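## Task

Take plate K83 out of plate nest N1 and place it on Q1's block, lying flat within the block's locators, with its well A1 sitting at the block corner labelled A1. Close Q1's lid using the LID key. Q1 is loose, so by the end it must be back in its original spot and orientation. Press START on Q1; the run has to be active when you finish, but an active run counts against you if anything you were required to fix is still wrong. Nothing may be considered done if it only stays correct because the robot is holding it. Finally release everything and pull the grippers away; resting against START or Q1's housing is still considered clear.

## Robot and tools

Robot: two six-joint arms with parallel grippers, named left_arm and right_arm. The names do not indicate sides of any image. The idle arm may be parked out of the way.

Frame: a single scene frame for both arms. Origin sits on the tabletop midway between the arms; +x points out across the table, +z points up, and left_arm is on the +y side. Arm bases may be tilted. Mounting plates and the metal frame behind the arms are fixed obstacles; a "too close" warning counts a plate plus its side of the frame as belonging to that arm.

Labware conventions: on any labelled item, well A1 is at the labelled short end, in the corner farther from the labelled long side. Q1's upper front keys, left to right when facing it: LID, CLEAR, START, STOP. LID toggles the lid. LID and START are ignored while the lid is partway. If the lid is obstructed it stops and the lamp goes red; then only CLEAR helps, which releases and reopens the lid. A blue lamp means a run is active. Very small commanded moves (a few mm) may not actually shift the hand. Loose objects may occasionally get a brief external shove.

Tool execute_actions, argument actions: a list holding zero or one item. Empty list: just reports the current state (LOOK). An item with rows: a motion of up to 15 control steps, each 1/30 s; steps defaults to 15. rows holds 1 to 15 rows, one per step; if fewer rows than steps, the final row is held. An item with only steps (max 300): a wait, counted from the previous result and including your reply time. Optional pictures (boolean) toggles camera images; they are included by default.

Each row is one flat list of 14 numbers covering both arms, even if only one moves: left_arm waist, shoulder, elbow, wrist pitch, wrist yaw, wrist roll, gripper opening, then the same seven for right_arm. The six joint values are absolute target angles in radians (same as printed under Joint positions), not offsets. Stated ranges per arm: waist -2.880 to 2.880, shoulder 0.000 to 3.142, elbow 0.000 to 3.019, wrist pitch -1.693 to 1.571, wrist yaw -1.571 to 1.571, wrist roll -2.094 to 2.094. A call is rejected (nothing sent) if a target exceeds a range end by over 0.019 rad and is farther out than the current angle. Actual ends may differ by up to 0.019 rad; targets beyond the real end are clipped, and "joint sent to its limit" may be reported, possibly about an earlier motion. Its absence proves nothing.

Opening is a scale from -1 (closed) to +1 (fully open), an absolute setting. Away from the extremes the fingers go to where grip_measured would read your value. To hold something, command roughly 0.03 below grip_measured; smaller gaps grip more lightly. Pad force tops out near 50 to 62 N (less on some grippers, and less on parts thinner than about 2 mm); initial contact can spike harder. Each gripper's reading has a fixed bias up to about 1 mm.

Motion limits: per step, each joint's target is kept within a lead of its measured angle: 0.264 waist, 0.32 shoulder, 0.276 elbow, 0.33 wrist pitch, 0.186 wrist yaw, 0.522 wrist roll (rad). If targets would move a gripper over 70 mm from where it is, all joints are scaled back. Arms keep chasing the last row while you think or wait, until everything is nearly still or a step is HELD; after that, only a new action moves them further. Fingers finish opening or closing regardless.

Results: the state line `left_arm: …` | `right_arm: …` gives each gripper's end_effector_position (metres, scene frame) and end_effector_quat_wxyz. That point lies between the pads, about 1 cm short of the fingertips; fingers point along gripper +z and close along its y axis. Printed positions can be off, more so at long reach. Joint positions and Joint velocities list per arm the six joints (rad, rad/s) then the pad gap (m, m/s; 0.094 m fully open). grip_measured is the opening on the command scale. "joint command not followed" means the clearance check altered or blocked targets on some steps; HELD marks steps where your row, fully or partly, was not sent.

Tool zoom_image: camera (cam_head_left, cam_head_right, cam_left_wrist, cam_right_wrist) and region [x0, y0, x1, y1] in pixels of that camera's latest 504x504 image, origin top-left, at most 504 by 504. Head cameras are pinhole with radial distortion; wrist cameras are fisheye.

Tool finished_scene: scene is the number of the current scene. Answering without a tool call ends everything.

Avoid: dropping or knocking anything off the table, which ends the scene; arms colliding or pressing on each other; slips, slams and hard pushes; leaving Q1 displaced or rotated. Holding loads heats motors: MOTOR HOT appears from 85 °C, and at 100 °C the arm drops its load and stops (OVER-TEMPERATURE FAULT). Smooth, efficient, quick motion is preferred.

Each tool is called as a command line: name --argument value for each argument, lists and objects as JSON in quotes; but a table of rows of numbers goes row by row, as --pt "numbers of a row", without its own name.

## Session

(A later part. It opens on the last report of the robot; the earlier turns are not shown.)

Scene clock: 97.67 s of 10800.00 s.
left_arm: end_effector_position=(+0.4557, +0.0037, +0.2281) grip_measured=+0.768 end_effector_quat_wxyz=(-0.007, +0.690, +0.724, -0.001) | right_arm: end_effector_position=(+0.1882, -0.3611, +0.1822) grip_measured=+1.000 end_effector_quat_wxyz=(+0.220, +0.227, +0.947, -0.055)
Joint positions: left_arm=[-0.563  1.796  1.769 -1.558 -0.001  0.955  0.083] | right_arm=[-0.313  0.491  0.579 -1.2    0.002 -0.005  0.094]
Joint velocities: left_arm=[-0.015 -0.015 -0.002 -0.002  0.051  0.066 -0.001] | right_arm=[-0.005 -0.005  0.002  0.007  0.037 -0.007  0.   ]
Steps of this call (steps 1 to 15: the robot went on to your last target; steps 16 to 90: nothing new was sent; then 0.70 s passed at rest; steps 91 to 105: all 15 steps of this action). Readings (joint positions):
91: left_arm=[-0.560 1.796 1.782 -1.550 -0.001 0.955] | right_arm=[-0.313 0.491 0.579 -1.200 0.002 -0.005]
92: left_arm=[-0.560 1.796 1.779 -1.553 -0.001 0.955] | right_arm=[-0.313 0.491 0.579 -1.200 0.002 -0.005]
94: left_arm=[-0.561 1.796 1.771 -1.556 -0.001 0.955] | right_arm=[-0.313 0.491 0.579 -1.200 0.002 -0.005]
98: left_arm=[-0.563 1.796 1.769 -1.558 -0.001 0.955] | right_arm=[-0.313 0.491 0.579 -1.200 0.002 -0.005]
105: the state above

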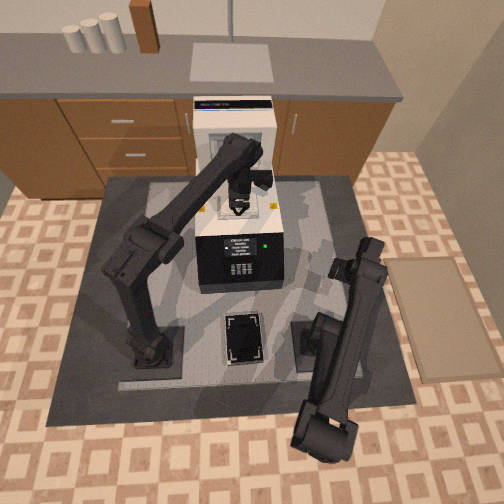

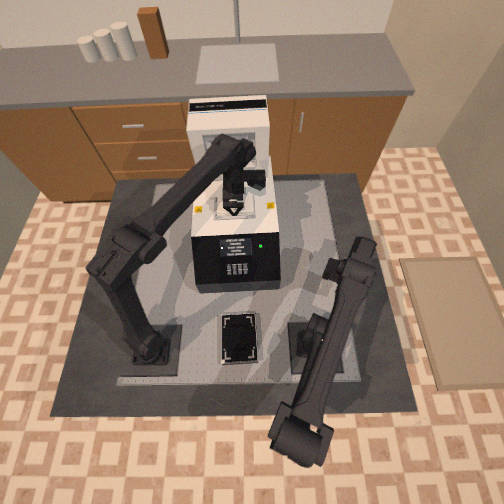

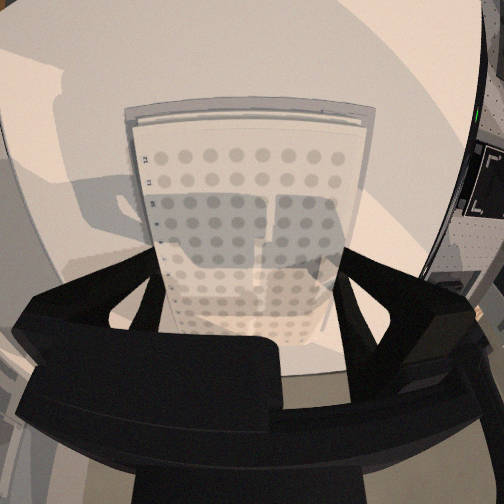

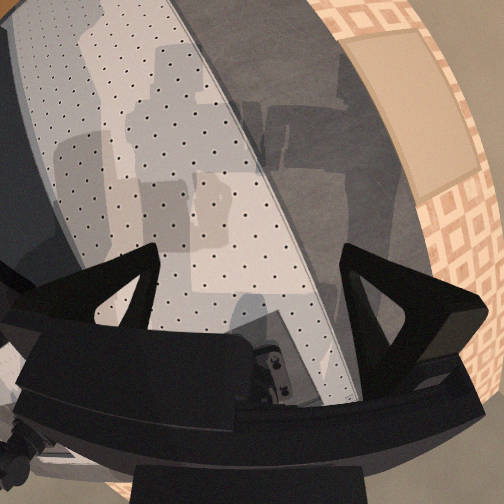

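execute_actions --actions '[{"rows":[[-0.574,1.805,1.768,-1.575,0,0.965,1,-0.3,0.5,0.6,-1.2,0,0,1]],"steps":12}]' --pictures false

execute_actions --actions '[{"rows":[[-0.574,1.76,1.9,-1.67,0,0.965,1,-0.3,0.5,0.6,-1.2,0,0,1]]}]'

zoom_image --camera "cam_left_wrist" --region '[120, 60, 380, 320]'

Scene clock: 101.20 s of 10800.00 s.
left_arm: end_effector_position=(+0.4557, +0.0037, +0.2281) grip_measured=+1.000 end_effector_quat_wxyz=(-0.007, +0.690, +0.724, -0.001) | right_arm: end_effector_position=(+0.1882, -0.3611, +0.1822) grip_measured=+1.000 end_effector_quat_wxyz=(+0.220, +0.227, +0.947, -0.055)
Joint positions: left_arm=[-0.563  1.796  1.769 -1.558 -0.001  0.955  0.094] | right_arm=[-0.313  0.491  0.579 -1.2    0.002 -0.005  0.094]
Joint velocities: left_arm=[-0.005  0.005 -0.012  0.002  0.051 -0.022  0.   ] | right_arm=[ 0.005  0.015 -0.002  0.007  0.007  0.051  0.   ]
Steps of this call (steps 1 to 15: the robot went on to your last target; steps 16 to 90: nothing new was sent; then 0.13 s passed at rest; steps 91 to 102: all 12 steps of this action). Readings (joint positions):
91: left_arm=[-0.563 1.796 1.769 -1.558 -0.001 0.955] | right_arm=[-0.313 0.491 0.579 -1.200 0.002 -0.005]
92: left_arm=[-0.563 1.796 1.769 -1.558 -0.001 0.955] | right_arm=[-0.313 0.491 0.579 -1.200 0.002 -0.005]
94: left_arm=[-0.563 1.796 1.769 -1.558 -0.001 0.955] | right_arm=[-0.313 0.491 0.579 -1.200 0.002 -0.005]
98: left_arm=[-0.563 1.796 1.769 -1.558 -0.001 0.955] | right_arm=[-0.313 0.491 0.579 -1.200 0.002 -0.005]
102: the state above

Scene clock: 101.70 s of 10800.00 s.
left_arm: end_effector_position=(+0.4500, +0.0074, +0.2747) grip_measured=+1.000 end_effector_quat_wxyz=(+0.001, +0.690, +0.724, +0.001) | right_arm: end_effector_position=(+0.1882, -0.3611, +0.1822) grip_measured=+1.000 end_effector_quat_wxyz=(+0.220, +0.227, +0.947, -0.055)
Joint positions: left_arm=[-0.563  1.77   1.854 -1.654 -0.001  0.955  0.094] | right_arm=[-0.313  0.491  0.579 -1.2    0.002 -0.005  0.094]
Joint velocities: left_arm=[-0.005 -0.005  0.002 -0.007  0.022 -0.081  0.   ] | right_arm=[-0.005 -0.005  0.002 -0.002  0.051  0.037  0.   ]
Steps of this call (steps 1 to 15: all 15 steps of this action). Readings (joint positions):
1: left_arm=[-0.563 1.797 1.780 -1.579 -0.001 0.955] | right_arm=[-0.313 0.491 0.579 -1.200 0.002 -0.005]
2: left_arm=[-0.563 1.799 1.794 -1.608 -0.001 0.955] | right_arm=[-0.313 0.491 0.579 -1.200 0.002 -0.005]
4: left_arm=[-0.563 1.796 1.824 -1.640 -0.001 0.955] | right_arm=[-0.313 0.491 0.579 -1.200 0.002 -0.005]
8: left_arm=[-0.563 1.779 1.853 -1.651 -0.001 0.955] | right_arm=[-0.313 0.491 0.579 -1.200 0.002 -0.005]
15: the state above

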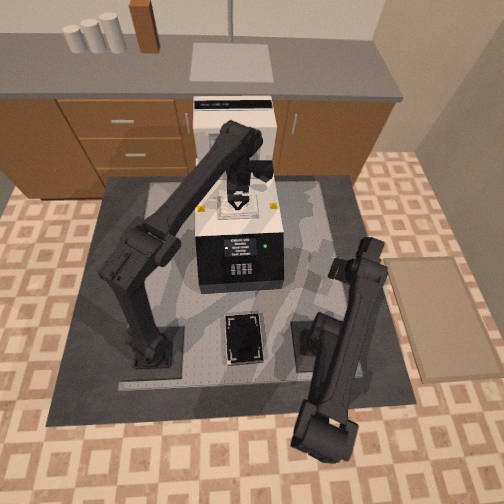

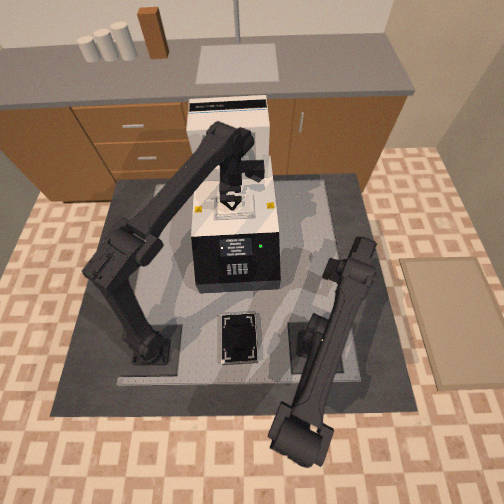

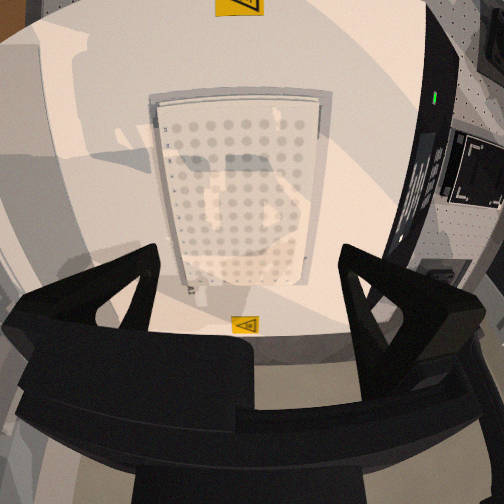

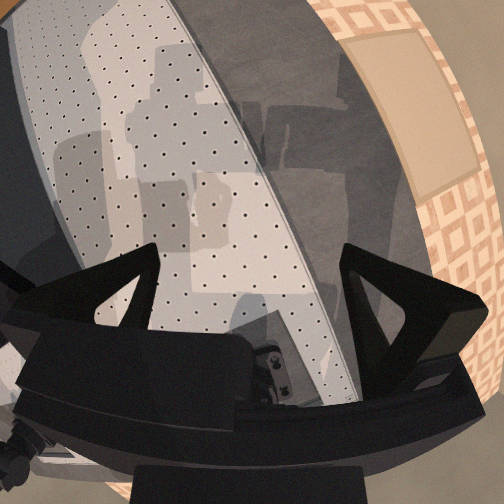

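Region (120, 60, 380, 320) of cam_left_wrist's 504x504 image, scaled by 1.938, with more detail than that image has.

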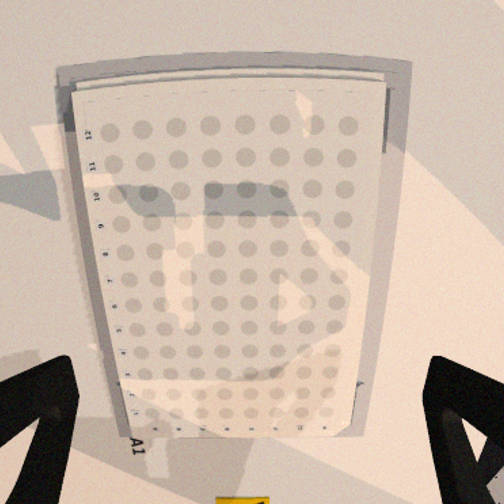

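execute_actions --actions '[{"rows":[[-0.3,1.45,1.55,-1.6,0,0.3,-1,-0.3,0.5,0.6,-1.2,0,0,1]]}]' --pictures false

execute_actions --actions '[{"steps":15}]'

zoom_image --camera "cam_head_left" --region '[205, 180, 275, 230]'

zoom_image --camera "cam_left_wrist" --region '[100, 0, 400, 250]'

Scene clock: 104.77 s of 10800.00 s.
left_arm: end_effector_position=(+0.4072, +0.1836, +0.3133) grip_measured=-0.987 end_effector_quat_wxyz=(+0.031, +0.315, +0.949, +0.003) | right_arm: end_effector_position=(+0.1882, -0.3611, +0.1822) grip_measured=+1.000 end_effector_quat_wxyz=(+0.220, +0.227, +0.947, -0.055)
Joint positions: left_arm=[-0.269  1.433  1.547 -1.622 -0.003  0.367  0.001] | right_arm=[-0.313  0.491  0.579 -1.2    0.002 -0.005  0.094]
Joint velocities: left_arm=[-0.142 -0.22   0.002 -0.007 -0.007 -0.403  0.001] | right_arm=[-0.005  0.005 -0.007 -0.022  0.066  0.007  0.   ]
Steps of this call (steps 1 to 15: the robot went on to your last target; steps 16 to 77: nothing new was sent; steps 78 to 92: all 15 steps of this action). Readings (joint positions):
78: left_arm=[-0.557 1.759 1.835 -1.646 0.002 0.923] | right_arm=[-0.313 0.491 0.579 -1.200 0.002 -0.005]
79: left_arm=[-0.548 1.738 1.794 -1.638 0.003 0.884] | right_arm=[-0.313 0.491 0.579 -1.200 0.002 -0.005]
81: left_arm=[-0.508 1.685 1.708 -1.636 0.003 0.798] | right_arm=[-0.313 0.491 0.579 -1.200 0.002 -0.005]
85: left_arm=[-0.377 1.572 1.581 -1.629 0.003 0.588] | right_arm=[-0.313 0.491 0.579 -1.200 0.002 -0.005]
92: the state above

Scene clock: 105.27 s of 10800.00 s.
left_arm: end_effector_position=(+0.4058, +0.1721, +0.3102) grip_measured=-0.987 end_effector_quat_wxyz=(+0.029, +0.302, +0.953, +0.001) | right_arm: end_effector_position=(+0.1882, -0.3611, +0.1822) grip_measured=+1.000 end_effector_quat_wxyz=(+0.220, +0.227, +0.947, -0.055)
Joint positions: left_arm=[-0.296  1.44   1.547 -1.62  -0.002  0.313  0.001] | right_arm=[-0.313  0.491  0.579 -1.2    0.002 -0.005  0.094]
Joint velocities: left_arm=[-0.005 -0.005 -0.012 -0.002  0.007 -0.007  0.001] | right_arm=[-0.005 -0.005 -0.007 -0.002  0.037  0.007  0.   ]
Steps of this call (steps 1 to 15: the robot went on to your last target). Readings (joint positions):
1: left_arm=[-0.275 1.428 1.547 -1.622 -0.003 0.355] | right_arm=[-0.313 0.491 0.579 -1.200 0.002 -0.005]
2: left_arm=[-0.282 1.428 1.547 -1.622 -0.003 0.346] | right_arm=[-0.313 0.491 0.579 -1.200 0.002 -0.005]
4: left_arm=[-0.291 1.431 1.547 -1.621 -0.002 0.334] | right_arm=[-0.313 0.491 0.579 -1.200 0.002 -0.005]
8: left_arm=[-0.296 1.439 1.547 -1.620 -0.002 0.320] | right_arm=[-0.313 0.491 0.579 -1.200 0.002 -0.005]
15: the state above

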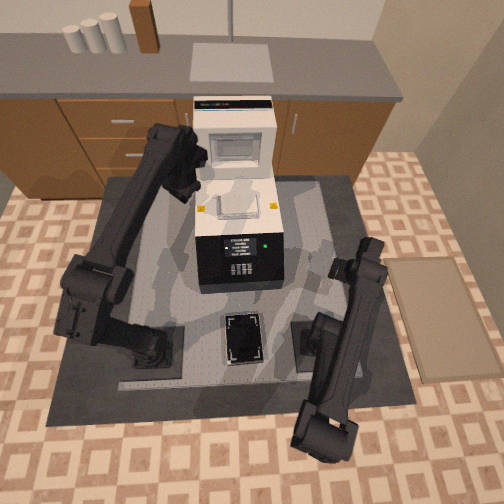

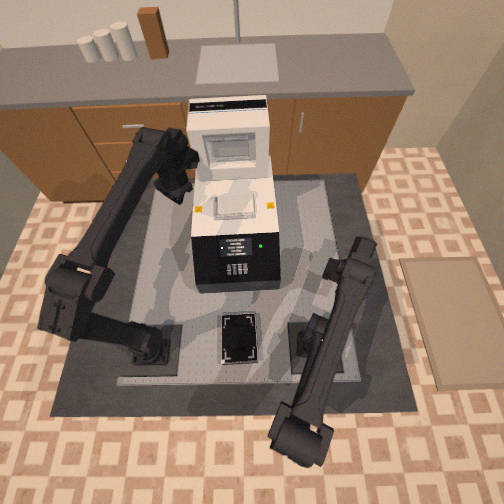

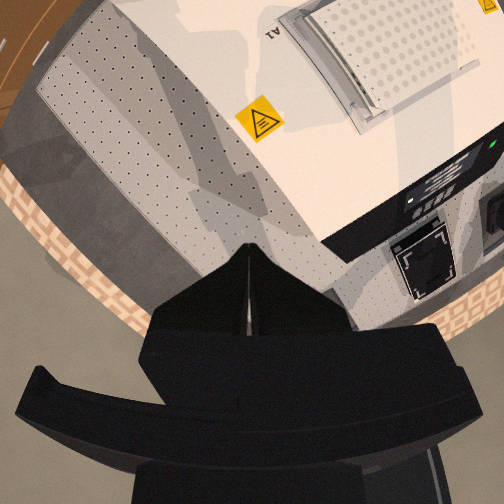

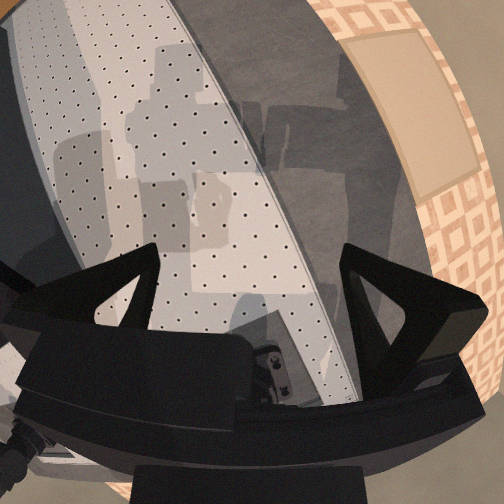

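Region (205, 180, 275, 230) of cam_head_left's 504x504 image, scaled by 7.200, with more detail than that image has; it fills the top 360 rows of this view, and the rest is white.

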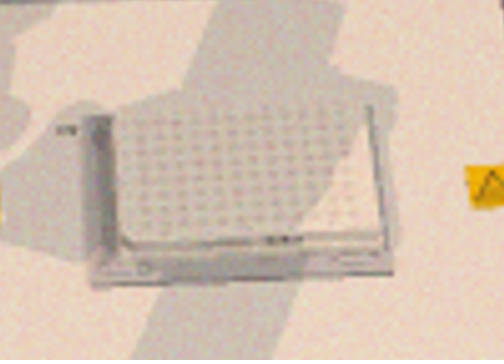

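Region (100, 0, 400, 250) of cam_left_wrist's 504x504 image, scaled by 1.680, with more detail than that image has.

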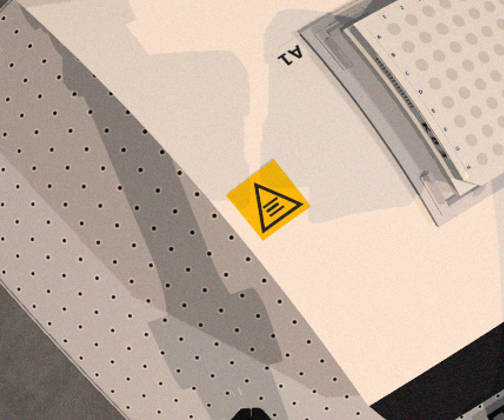

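execute_actions --actions '[{"rows":[[-0.69,1.6,1.8,-1.69,0,0.83,-1,-0.3,0.5,0.6,-1.2,0,0,1]]}]' --pictures false

execute_actions --actions '[{"rows":[[-0.69,1.8,2.03,-1.69,0,0.83,-1,-0.3,0.5,0.6,-1.2,0,0,1],[-0.69,1.8,2.03,-1.69,0,0.83,-1,-0.3,0.5,0.6,-1.2,0,0,1],[-0.69,1.8,2.03,-1.69,0,0.83,-1,-0.3,0.5,0.6,-1.2,0,0,1],[-0.69,1.8,2.03,-1.69,0,0.83,-1,-0.3,0.5,0.6,-1.2,0,0,1],[-0.69,1.8,2.03,-1.69,0,0.83,-1,-0.3,0.5,0.6,-1.2,0,0,1],[-0.69,1.8,2.03,-1.69,0,0.83,-1,-0.3,0.5,0.6,-1.2,0,0,1],[-0.69,1.93,2.14,-1.69,0,0.83,-1,-0.3,0.5,0.6,-1.2,0,0,1]]}]' --pictures false

execute_actions --actions '[{"steps":15}]' --pictures false

execute_actions --actions '[{"rows":[[-0.69,1.945,2.02,-1.61,0,0.83,-1,-0.3,0.5,0.6,-1.2,0,0,1]]}]'

Scene clock: 111.40 s of 10800.00 s.
left_arm: end_effector_position=(+0.3540, -0.0332, +0.3103) grip_measured=-0.987 end_effector_quat_wxyz=(+0.019, +0.689, +0.725, -0.001) | right_arm: end_effector_position=(+0.1882, -0.3611, +0.1822) grip_measured=+1.000 end_effector_quat_wxyz=(+0.220, +0.227, +0.947, -0.055)
Joint positions: left_arm=[-0.737  1.61   1.74  -1.663  0.003  0.779  0.001] | right_arm=[-0.313  0.491  0.579 -1.2    0.002 -0.005  0.094]
Joint velocities: left_arm=[ 0.073  0.005  0.017 -0.061 -0.051  0.168 -0.001] | right_arm=[-0.005 -0.005  0.012 -0.012 -0.051  0.022  0.   ]
joint sent to its limit (left arm) — the command would take joint 4 (wrist pitch) past its lower limit, so that joint was sent only as far as its limit.
Steps of this call (steps 1 to 15: the robot went on to your last target; steps 16 to 90: nothing new was sent; then 2.63 s passed at rest; steps 91 to 105: all 15 steps of this action). Readings (joint positions):
91: left_arm=[-0.305 1.447 1.557 -1.627 -0.006 0.353] | right_arm=[-0.313 0.491 0.579 -1.200 0.002 -0.005]
92: left_arm=[-0.323 1.462 1.581 -1.637 -0.007 0.400] | right_arm=[-0.313 0.491 0.579 -1.200 0.002 -0.005]
94: left_arm=[-0.388 1.498 1.634 -1.641 -0.007 0.480] | right_arm=[-0.313 0.491 0.579 -1.200 0.002 -0.005]
98: left_arm=[-0.562 1.561 1.698 -1.646 -0.007 0.616] | right_arm=[-0.313 0.491 0.579 -1.200 0.002 -0.005]
105: the state above

Scene clock: 111.90 s of 10800.00 s.
left_arm: end_effector_position=(+0.4613, -0.0928, +0.2632) grip_measured=-0.987 end_effector_quat_wxyz=(+0.015, +0.686, +0.727, -0.000) | right_arm: end_effector_position=(+0.1882, -0.3611, +0.1822) grip_measured=+1.000 end_effector_quat_wxyz=(+0.220, +0.227, +0.947, -0.055)
Joint positions: left_arm=[-0.691  1.957  2.096 -1.681  0.002  0.818  0.001] | right_arm=[-0.313  0.491  0.579 -1.2    0.002 -0.005  0.094]
Joint velocities: left_arm=[-0.015  0.171  0.012 -0.007 -0.095  0.007 -0.   ] | right_arm=[-0.015 -0.015 -0.007 -0.012 -0.066 -0.007  0.   ]
joint sent to its limit (left arm) — the command would take joint 4 (wrist pitch) past its lower limit, so that joint was sent only as far as its limit.
Steps of this call (steps 1 to 15: all 15 steps of this action). Readings (joint positions):
1: left_arm=[-0.732 1.625 1.768 -1.674 0.003 0.787] | right_arm=[-0.313 0.491 0.579 -1.200 0.002 -0.005]
2: left_arm=[-0.726 1.658 1.832 -1.682 0.003 0.794] | right_arm=[-0.313 0.491 0.579 -1.200 0.002 -0.005]
4: left_arm=[-0.711 1.734 1.961 -1.681 0.003 0.802] | right_arm=[-0.313 0.491 0.579 -1.200 0.002 -0.005]
8: left_arm=[-0.692 1.827 2.049 -1.681 0.002 0.813] | right_arm=[-0.313 0.491 0.579 -1.200 0.002 -0.005]
15: the state above

Scene clock: 112.40 s of 10800.00 s.
left_arm: end_effector_position=(+0.4611, -0.0927, +0.2639) grip_measured=-0.987 end_effector_quat_wxyz=(+0.015, +0.687, +0.726, -0.000) | right_arm: end_effector_position=(+0.1882, -0.3611, +0.1822) grip_measured=+1.000 end_effector_quat_wxyz=(+0.220, +0.227, +0.947, -0.055)
Joint positions: left_arm=[-0.691  1.956  2.096 -1.681  0.002  0.82   0.001] | right_arm=[-0.313  0.491  0.579 -1.2    0.002 -0.005  0.094]
Joint velocities: left_arm=[-0.005 -0.005 -0.007 -0.017 -0.051 -0.037 -0.001] | right_arm=[-0.024 -0.005  0.012  0.022 -0.022  0.022  0.   ]
joint sent to its limit (left arm) — the command would take joint 4 (wrist pitch) past its lower limit, so that joint was sent only as far as its limit.
Steps of this call (steps 1 to 15: the robot went on to your last target). Readings (joint positions):
1: left_arm=[-0.691 1.960 2.096 -1.681 0.002 0.818] | right_arm=[-0.313 0.491 0.579 -1.200 0.002 -0.005]
2: left_arm=[-0.691 1.961 2.096 -1.681 0.002 0.818] | right_arm=[-0.313 0.491 0.579 -1.200 0.002 -0.005]
4: left_arm=[-0.691 1.959 2.096 -1.681 0.002 0.819] | right_arm=[-0.313 0.491 0.579 -1.200 0.002 -0.005]
8: left_arm=[-0.691 1.956 2.096 -1.681 0.002 0.819] | right_arm=[-0.313 0.491 0.579 -1.200 0.002 -0.005]
15: the state above
All arms were judged still, so your last target was given up. Only a new action makes them travel on or press farther. Fingers that are still opening or closing keep moving.

Scene clock: 112.90 s of 10800.00 s.
left_arm: end_effector_position=(+0.4573, -0.0895, +0.2364) grip_measured=-0.987 end_effector_quat_wxyz=(+0.004, +0.687, +0.727, -0.001) | right_arm: end_effector_position=(+0.1882, -0.3611, +0.1822) grip_measured=+1.000 end_effector_quat_wxyz=(+0.220, +0.227, +0.947, -0.055)
Joint positions: left_arm=[-0.691  1.949  2.014 -1.629  0.002  0.82   0.001] | right_arm=[-0.313  0.491  0.579 -1.2    0.002 -0.005  0.094]
Joint velocities: left_arm=[ 0.005  0.005 -0.002 -0.017 -0.066 -0.007  0.001] | right_arm=[ 0.005 -0.005  0.012  0.007 -0.007 -0.081  0.   ]
Steps of this call (steps 1 to 15: all 15 steps of this action). Readings (joint positions):
1: left_arm=[-0.691 1.954 2.082 -1.667 0.002 0.820] | right_arm=[-0.313 0.491 0.579 -1.200 0.002 -0.005]
2: left_arm=[-0.691 1.946 2.062 -1.650 0.002 0.820] | right_arm=[-0.313 0.491 0.579 -1.200 0.002 -0.005]
4: left_arm=[-0.691 1.945 2.034 -1.637 0.002 0.820] | right_arm=[-0.313 0.491 0.579 -1.200 0.002 -0.005]
8: left_arm=[-0.691 1.949 2.014 -1.631 0.002 0.820] | right_arm=[-0.313 0.491 0.579 -1.200 0.002 -0.005]
15: the state above

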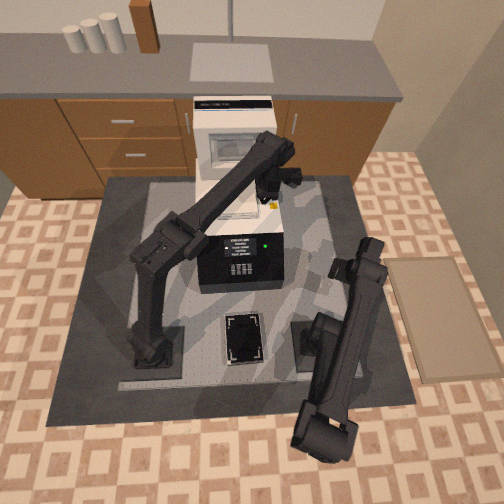

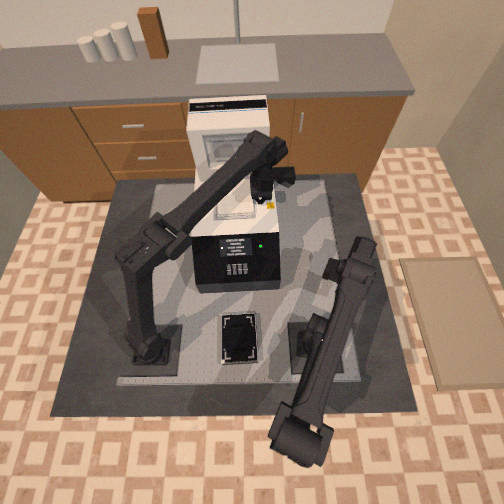

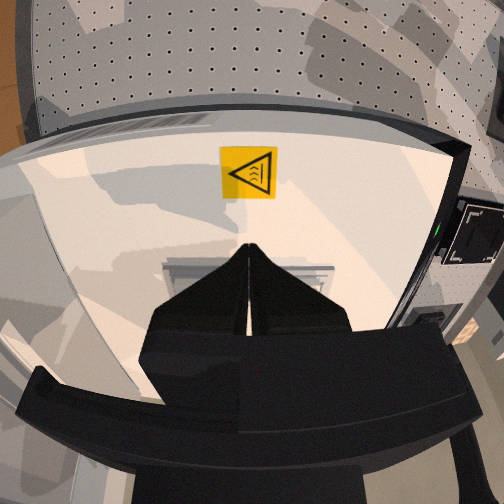

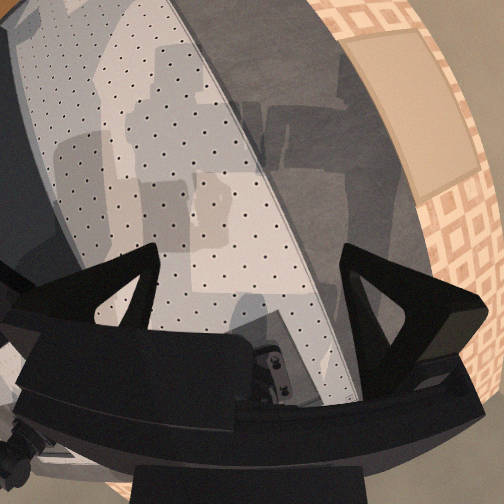

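execute_actions --actions '[{"rows":[[-0.68,1.92,2.0,-1.61,0,0.85,-1,-0.3,0.5,0.6,-1.2,0,0,1],[-0.68,1.92,2.0,-1.61,0,0.85,-1,-0.3,0.5,0.6,-1.2,0,0,1],[-0.68,1.92,2.0,-1.61,0,0.85,-1,-0.3,0.5,0.6,-1.2,0,0,1],[-0.68,1.92,2.0,-1.61,0,0.85,-1,-0.3,0.5,0.6,-1.2,0,0,1],[-0.67,1.905,1.975,-1.6,0,0.85,-1,-0.3,0.5,0.6,-1.2,0,0,1],[-0.67,1.905,1.975,-1.6,0,0.85,-1,-0.3,0.5,0.6,-1.2,0,0,1],[-0.67,1.905,1.975,-1.6,0,0.85,-1,-0.3,0.5,0.6,-1.2,0,0,1],[-0.67,1.905,1.975,-1.6,0,0.85,-1,-0.3,0.5,0.6,-1.2,0,0,1],[-0.658,1.89,1.948,-1.585,0,0.85,-1,-0.3,0.5,0.6,-1.2,0,0,1]]}]' --pictures false

execute_actions --actions '[{"steps":10}]'

Scene clock: 117.73 s of 10800.00 s.
left_arm: end_effector_position=(+0.4564, -0.0750, +0.2272) grip_measured=-0.988 end_effector_quat_wxyz=(-0.001, +0.688, +0.726, -0.002) | right_arm: end_effector_position=(+0.1882, -0.3611, +0.1822) grip_measured=+1.000 end_effector_quat_wxyz=(+0.220, +0.227, +0.947, -0.055)
Joint positions: left_arm=[-0.673  1.923  1.951 -1.6    0.005  0.839  0.001] | right_arm=[-0.313  0.491  0.579 -1.2    0.002 -0.005  0.094]
Joint velocities: left_arm=[ 0.034 -0.044 -0.037 -0.007 -0.037 -0.066 -0.   ] | right_arm=[-0.005 -0.015  0.007 -0.012 -0.007  0.022  0.   ]
Steps of this call (steps 1 to 15: the robot went on to your last target; steps 16 to 90: nothing new was sent; then 1.33 s passed at rest; steps 91 to 105: all 15 steps of this action). Readings (joint positions):
91: left_arm=[-0.691 1.948 2.012 -1.628 0.002 0.823] | right_arm=[-0.313 0.491 0.579 -1.200 0.002 -0.005]
92: left_arm=[-0.691 1.947 2.009 -1.628 0.002 0.826] | right_arm=[-0.313 0.491 0.579 -1.200 0.002 -0.005]
94: left_arm=[-0.691 1.947 2.004 -1.628 0.002 0.831] | right_arm=[-0.313 0.491 0.579 -1.200 0.002 -0.005]
98: left_arm=[-0.686 1.940 1.978 -1.621 0.002 0.836] | right_arm=[-0.313 0.491 0.579 -1.200 0.002 -0.005]
105: the state above

Scene clock: 118.07 s of 10800.00 s.
left_arm: end_effector_position=(+0.4580, -0.0722, +0.2294) grip_measured=-0.988 end_effector_quat_wxyz=(+0.001, +0.686, +0.728, -0.002) | right_arm: end_effector_position=(+0.1882, -0.3611, +0.1822) grip_measured=+1.000 end_effector_quat_wxyz=(+0.220, +0.227, +0.947, -0.055)
Joint positions: left_arm=[-0.668  1.919  1.95  -1.6    0.003  0.84   0.001] | right_arm=[-0.313  0.491  0.579 -1.2    0.002 -0.005  0.094]
Joint velocities: left_arm=[ 0.005  0.005 -0.002 -0.012  0.022  0.007  0.   ] | right_arm=[ 0.005  0.005 -0.022  0.012  0.066 -0.022  0.   ]
Steps of this call (steps 1 to 10: the robot went on to your last target). Readings (joint positions):
1: left_arm=[-0.671 1.922 1.951 -1.600 0.004 0.839] | right_arm=[-0.313 0.491 0.579 -1.200 0.002 -0.005]
2: left_arm=[-0.670 1.920 1.950 -1.600 0.004 0.839] | right_arm=[-0.313 0.491 0.579 -1.200 0.002 -0.005]
4: left_arm=[-0.668 1.919 1.950 -1.600 0.003 0.839] | right_arm=[-0.313 0.491 0.579 -1.200 0.002 -0.005]
8: left_arm=[-0.668 1.919 1.950 -1.600 0.003 0.840] | right_arm=[-0.313 0.491 0.579 -1.200 0.002 -0.005]
10: the state above

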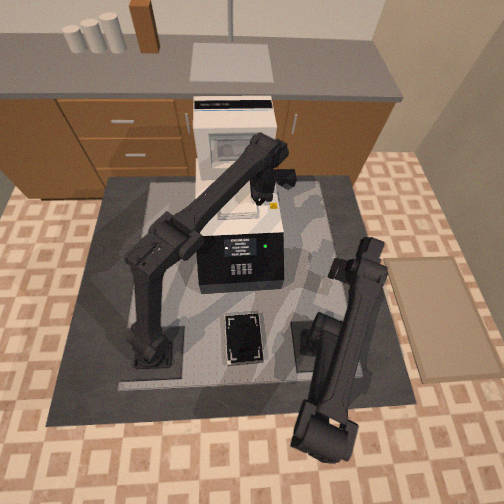

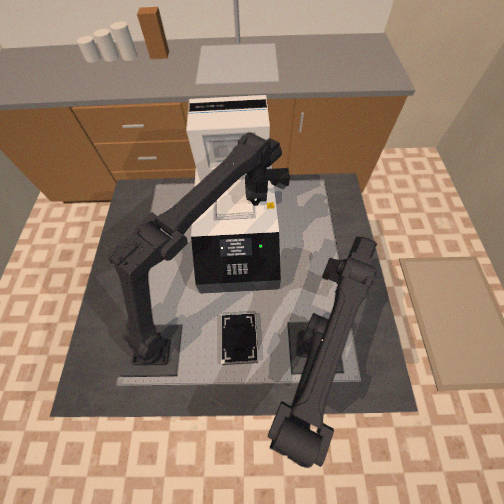

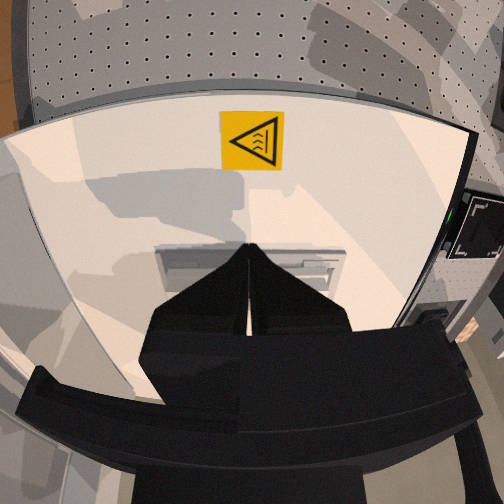

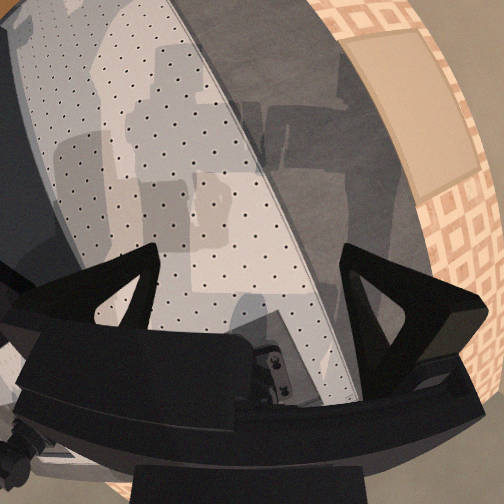

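execute_actions --actions '[{"rows":[[-0.658,1.878,1.948,-1.62,-0.035,0.85,-1,-0.3,0.5,0.6,-1.2,0,0,1]]}]'

zoom_image --camera "cam_left_wrist" --region '[130, 210, 370, 320]'

Scene clock: 120.20 s of 10800.00 s.
left_arm: end_effector_position=(+0.4602, -0.0672, +0.2353) grip_measured=-0.988 end_effector_quat_wxyz=(+0.004, +0.686, +0.727, +0.014) | right_arm: end_effector_position=(+0.1882, -0.3611, +0.1822) grip_measured=+1.000 end_effector_quat_wxyz=(+0.220, +0.227, +0.947, -0.055)
Joint positions: left_arm=[-0.667  1.909  1.95  -1.601 -0.026  0.841  0.001] | right_arm=[-0.313  0.491  0.579 -1.2    0.002 -0.005  0.094]
Joint velocities: left_arm=[-0.005 -0.005  0.002 -0.002 -0.037 -0.051 -0.001] | right_arm=[-0.005  0.015  0.007  0.017  0.022  0.051  0.   ]
Steps of this call (steps 1 to 15: the robot went on to your last target; steps 16 to 49: nothing new was sent; steps 50 to 64: all 15 steps of this action). Readings (joint positions):
50: left_arm=[-0.668 1.918 1.950 -1.600 -0.014 0.840] | right_arm=[-0.313 0.491 0.579 -1.200 0.002 -0.005]
51: left_arm=[-0.668 1.917 1.950 -1.601 -0.024 0.840] | right_arm=[-0.313 0.491 0.579 -1.200 0.002 -0.005]
53: left_arm=[-0.667 1.915 1.950 -1.601 -0.026 0.840] | right_arm=[-0.313 0.491 0.579 -1.200 0.002 -0.005]
57: left_arm=[-0.667 1.911 1.950 -1.601 -0.026 0.841] | right_arm=[-0.313 0.491 0.579 -1.200 0.002 -0.005]
64: the state above

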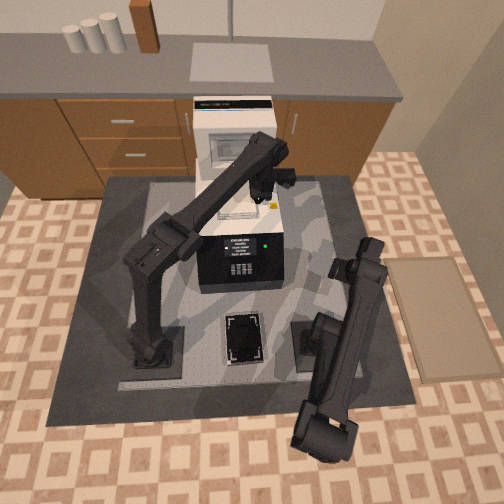

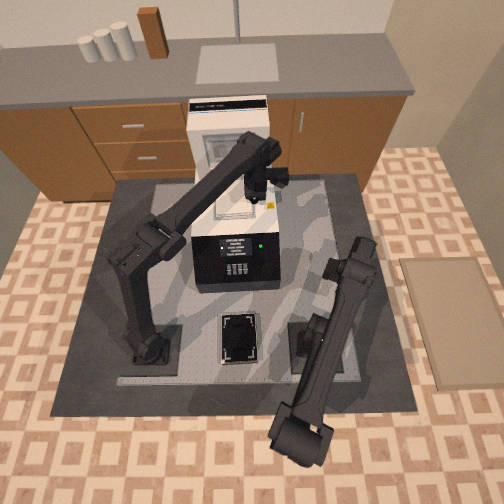

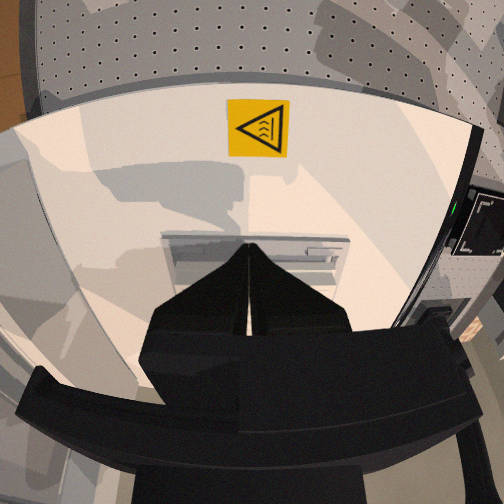

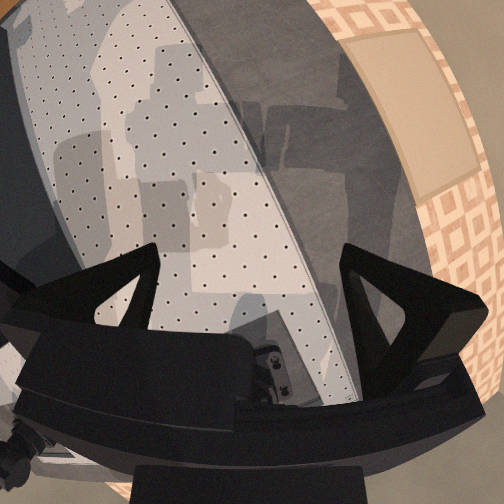

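Region (130, 210, 370, 320) of cam_left_wrist's 504x504 image, scaled by 2.100, with more detail than that image has; it fills the top 231 rows of this view, and the rest is white.

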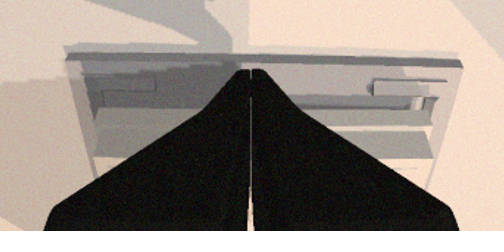

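Both locators are visible now. Lift and inspect.

execute_actions --actions '[{"rows":[[-0.675,1.86,2.0,-1.65,0.01,0.85,-1,-0.3,0.5,0.6,-1.2,0,0,1]],"steps":10}]' --pictures false

execute_actions --actions '[{"rows":[[-0.58,1.73,1.9,-1.67,0,0.955,1,-0.3,0.5,0.6,-1.2,0,0,1]]}]'

zoom_image --camera "cam_left_wrist" --region '[120, 60, 380, 320]'

Scene clock: 122.60 s of 10800.00 s.
left_arm: end_effector_position=(+0.4482, -0.0655, +0.2475) grip_measured=-0.988 end_effector_quat_wxyz=(+0.000, +0.686, +0.727, -0.003) | right_arm: end_effector_position=(+0.1882, -0.3611, +0.1822) grip_measured=+1.000 end_effector_quat_wxyz=(+0.220, +0.227, +0.947, -0.055)
Joint positions: left_arm=[-0.668  1.887  1.95  -1.634  0.007  0.841  0.001] | right_arm=[-0.313  0.491  0.579 -1.2    0.002 -0.005  0.094]
Joint velocities: left_arm=[ 0.005 -0.054 -0.012 -0.017 -0.007  0.051  0.001] | right_arm=[ 0.015  0.005 -0.002 -0.022  0.037  0.022  0.   ]
Steps of this call (steps 1 to 15: the robot went on to your last target; steps 16 to 62: nothing new was sent; steps 63 to 72: all 10 steps of this action). Readings (joint positions):
63: left_arm=[-0.668 1.908 1.950 -1.606 -0.009 0.841] | right_arm=[-0.313 0.491 0.579 -1.200 0.002 -0.005]
64: left_arm=[-0.668 1.907 1.950 -1.616 0.001 0.841] | right_arm=[-0.313 0.491 0.579 -1.200 0.002 -0.005]
66: left_arm=[-0.668 1.903 1.950 -1.628 0.006 0.841] | right_arm=[-0.313 0.491 0.579 -1.200 0.002 -0.005]
70: left_arm=[-0.668 1.891 1.950 -1.633 0.007 0.841] | right_arm=[-0.313 0.491 0.579 -1.200 0.002 -0.005]
72: the state above

Scene clock: 123.10 s of 10800.00 s.
left_arm: end_effector_position=(+0.4477, +0.0047, +0.3160) grip_measured=+1.000 end_effector_quat_wxyz=(+0.045, +0.686, +0.726, +0.008) | right_arm: end_effector_position=(+0.1882, -0.3611, +0.1822) grip_measured=+1.000 end_effector_quat_wxyz=(+0.220, +0.227, +0.947, -0.055)
Joint positions: left_arm=[-0.569  1.719  1.893 -1.653  0.001  0.94   0.094] | right_arm=[-0.313  0.491  0.579 -1.2    0.002 -0.005  0.094]
Joint velocities: left_arm=[-0.024 -0.005  0.002 -0.007 -0.022  0.037  0.   ] | right_arm=[-0.005 -0.005 -0.007  0.007 -0.007 -0.007  0.   ]
Steps of this call (steps 1 to 15: all 15 steps of this action). Readings (joint positions):
1: left_arm=[-0.665 1.878 1.943 -1.634 0.007 0.853] | right_arm=[-0.313 0.491 0.579 -1.200 0.002 -0.005]
2: left_arm=[-0.660 1.866 1.925 -1.636 0.007 0.867] | right_arm=[-0.313 0.491 0.579 -1.200 0.002 -0.005]
4: left_arm=[-0.640 1.833 1.900 -1.645 0.006 0.890] | right_arm=[-0.313 0.491 0.579 -1.200 0.002 -0.005]
8: left_arm=[-0.586 1.768 1.893 -1.653 0.002 0.922] | right_arm=[-0.313 0.491 0.579 -1.200 0.002 -0.005]
15: the state above

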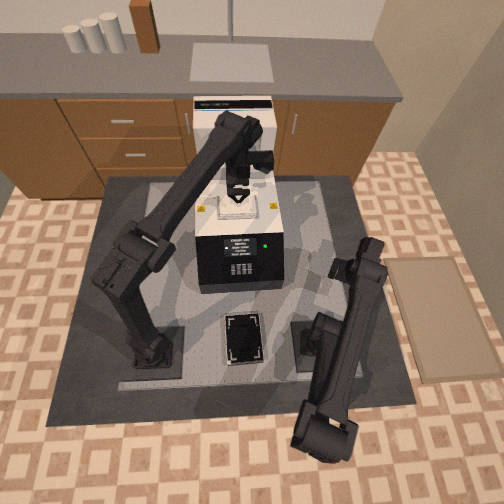

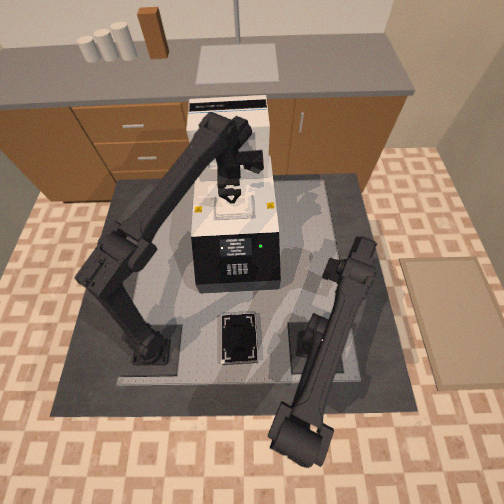

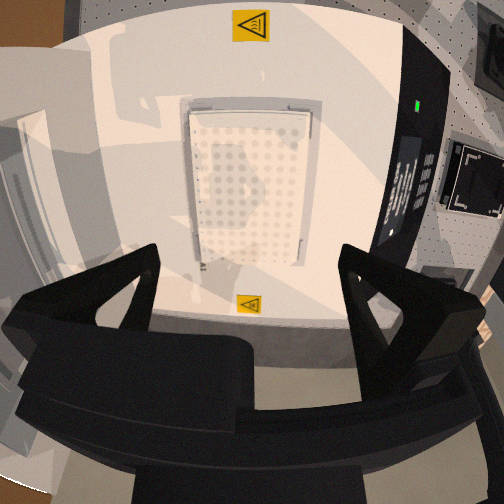

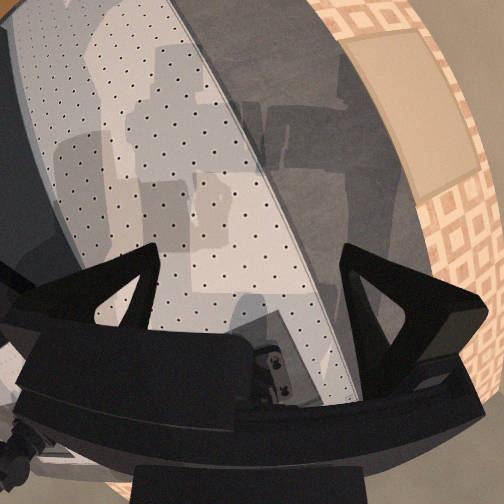

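Region (120, 60, 380, 320) of cam_left_wrist's 504x504 image, scaled by 1.938, with more detail than that image has.

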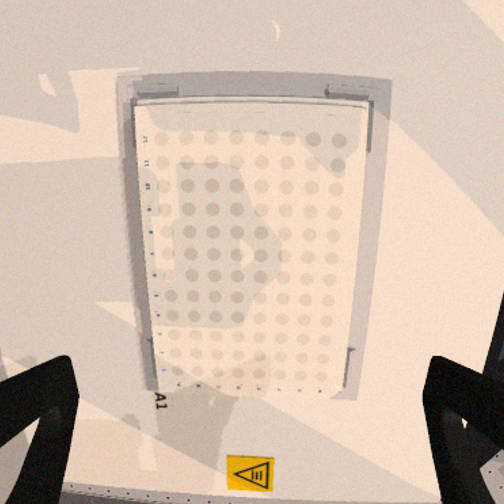

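execute_actions --actions '[{"rows":[[-0.3,1.45,1.55,-1.6,0,0.6,-1,-0.3,0.5,0.6,-1.2,0,0,1]]}]' --pictures false

execute_actions --actions '[{"steps":8}]'

zoom_image --camera "cam_left_wrist" --region '[190, 0, 440, 160]'

zoom_image --camera "cam_head_left" --region '[205, 180, 275, 230]'

Scene clock: 126.00 s of 10800.00 s.
left_arm: end_effector_position=(+0.4091, +0.1830, +0.3059) grip_measured=-0.987 end_effector_quat_wxyz=(+0.022, +0.439, +0.898, +0.006) | right_arm: end_effector_position=(+0.1882, -0.3611, +0.1822) grip_measured=+1.000 end_effector_quat_wxyz=(+0.220, +0.227, +0.947, -0.055)
Joint positions: left_arm=[-0.27   1.447  1.544 -1.622 -0.004  0.635  0.001] | right_arm=[-0.313  0.491  0.579 -1.2    0.002 -0.005  0.094]
Joint velocities: left_arm=[-0.239 -0.103 -0.002  0.002  0.007 -0.212  0.001] | right_arm=[-0.005 -0.015 -0.017 -0.007  0.037 -0.007  0.   ]
Steps of this call (steps 1 to 15: the robot went on to your last target; steps 16 to 72: nothing new was sent; steps 73 to 87: all 15 steps of this action). Readings (joint positions):
73: left_arm=[-0.564 1.711 1.872 -1.644 0.003 0.922] | right_arm=[-0.313 0.491 0.579 -1.200 0.002 -0.005]
74: left_arm=[-0.553 1.689 1.829 -1.636 0.004 0.897] | right_arm=[-0.313 0.491 0.579 -1.200 0.002 -0.005]
76: left_arm=[-0.508 1.639 1.732 -1.634 0.005 0.848] | right_arm=[-0.313 0.491 0.579 -1.200 0.002 -0.005]
80: left_arm=[-0.360 1.535 1.576 -1.626 0.003 0.733] | right_arm=[-0.313 0.491 0.579 -1.200 0.002 -0.005]
87: the state above

Scene clock: 126.27 s of 10800.00 s.
left_arm: end_effector_position=(+0.4062, +0.1714, +0.3064) grip_measured=-0.987 end_effector_quat_wxyz=(+0.024, +0.442, +0.897, +0.005) | right_arm: end_effector_position=(+0.1882, -0.3611, +0.1822) grip_measured=+1.000 end_effector_quat_wxyz=(+0.220, +0.227, +0.947, -0.055)
Joint positions: left_arm=[-0.297  1.446  1.544 -1.619 -0.002  0.614  0.001] | right_arm=[-0.313  0.491  0.579 -1.2    0.002 -0.005  0.094]
Joint velocities: left_arm=[ 0.015 -0.005 -0.012 -0.002  0.081 -0.037  0.   ] | right_arm=[-0.015 -0.015 -0.002 -0.017 -0.007 -0.066  0.   ]
Steps of this call (steps 1 to 8: the robot went on to your last target). Readings (joint positions):
1: left_arm=[-0.277 1.445 1.544 -1.622 -0.004 0.630] | right_arm=[-0.313 0.491 0.579 -1.200 0.002 -0.005]
2: left_arm=[-0.285 1.445 1.544 -1.622 -0.003 0.626] | right_arm=[-0.313 0.491 0.579 -1.200 0.002 -0.005]
4: left_arm=[-0.294 1.446 1.544 -1.620 -0.003 0.620] | right_arm=[-0.313 0.491 0.579 -1.200 0.002 -0.005]
8: the state above

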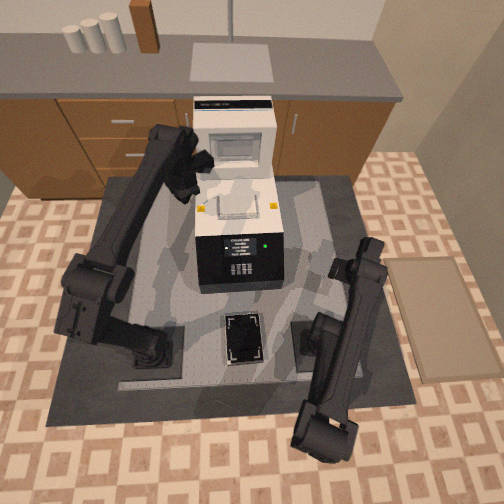

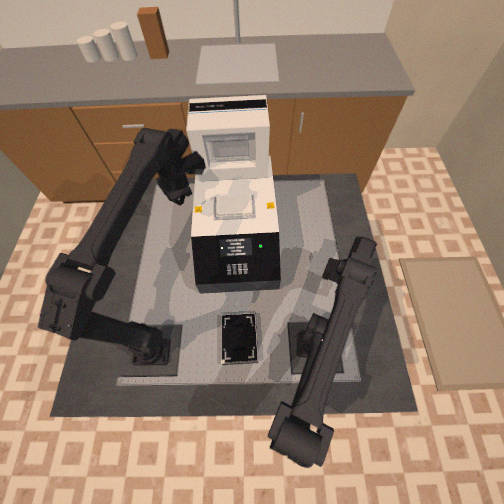

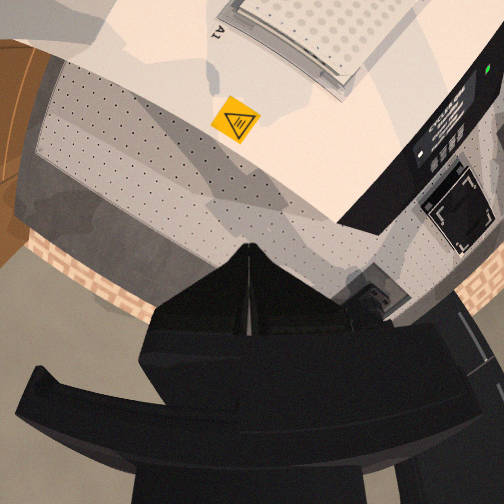

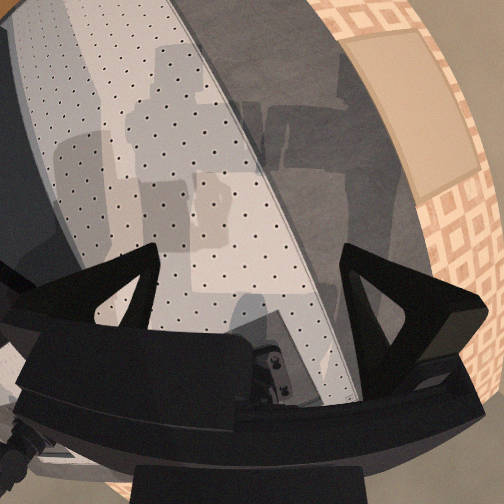

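Region (190, 0, 440, 160) of cam_left_wrist's 504x504 image, scaled by 2.016, with more detail than that image has; it fills the top 323 rows of this view, and the rest is white.

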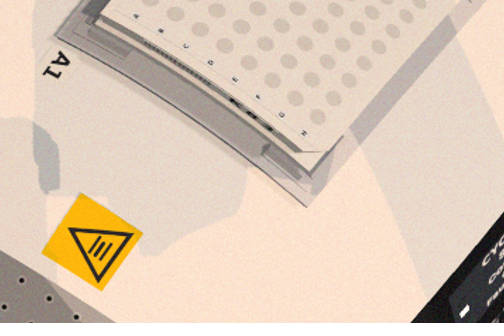

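Region (205, 180, 275, 230) of cam_head_left's 504x504 image, scaled by 7.200, with more detail than that image has; it fills the top 360 rows of this view, and the rest is white.

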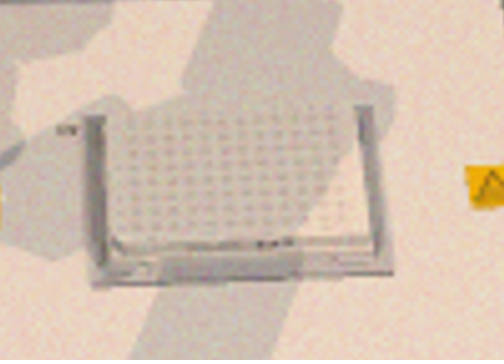

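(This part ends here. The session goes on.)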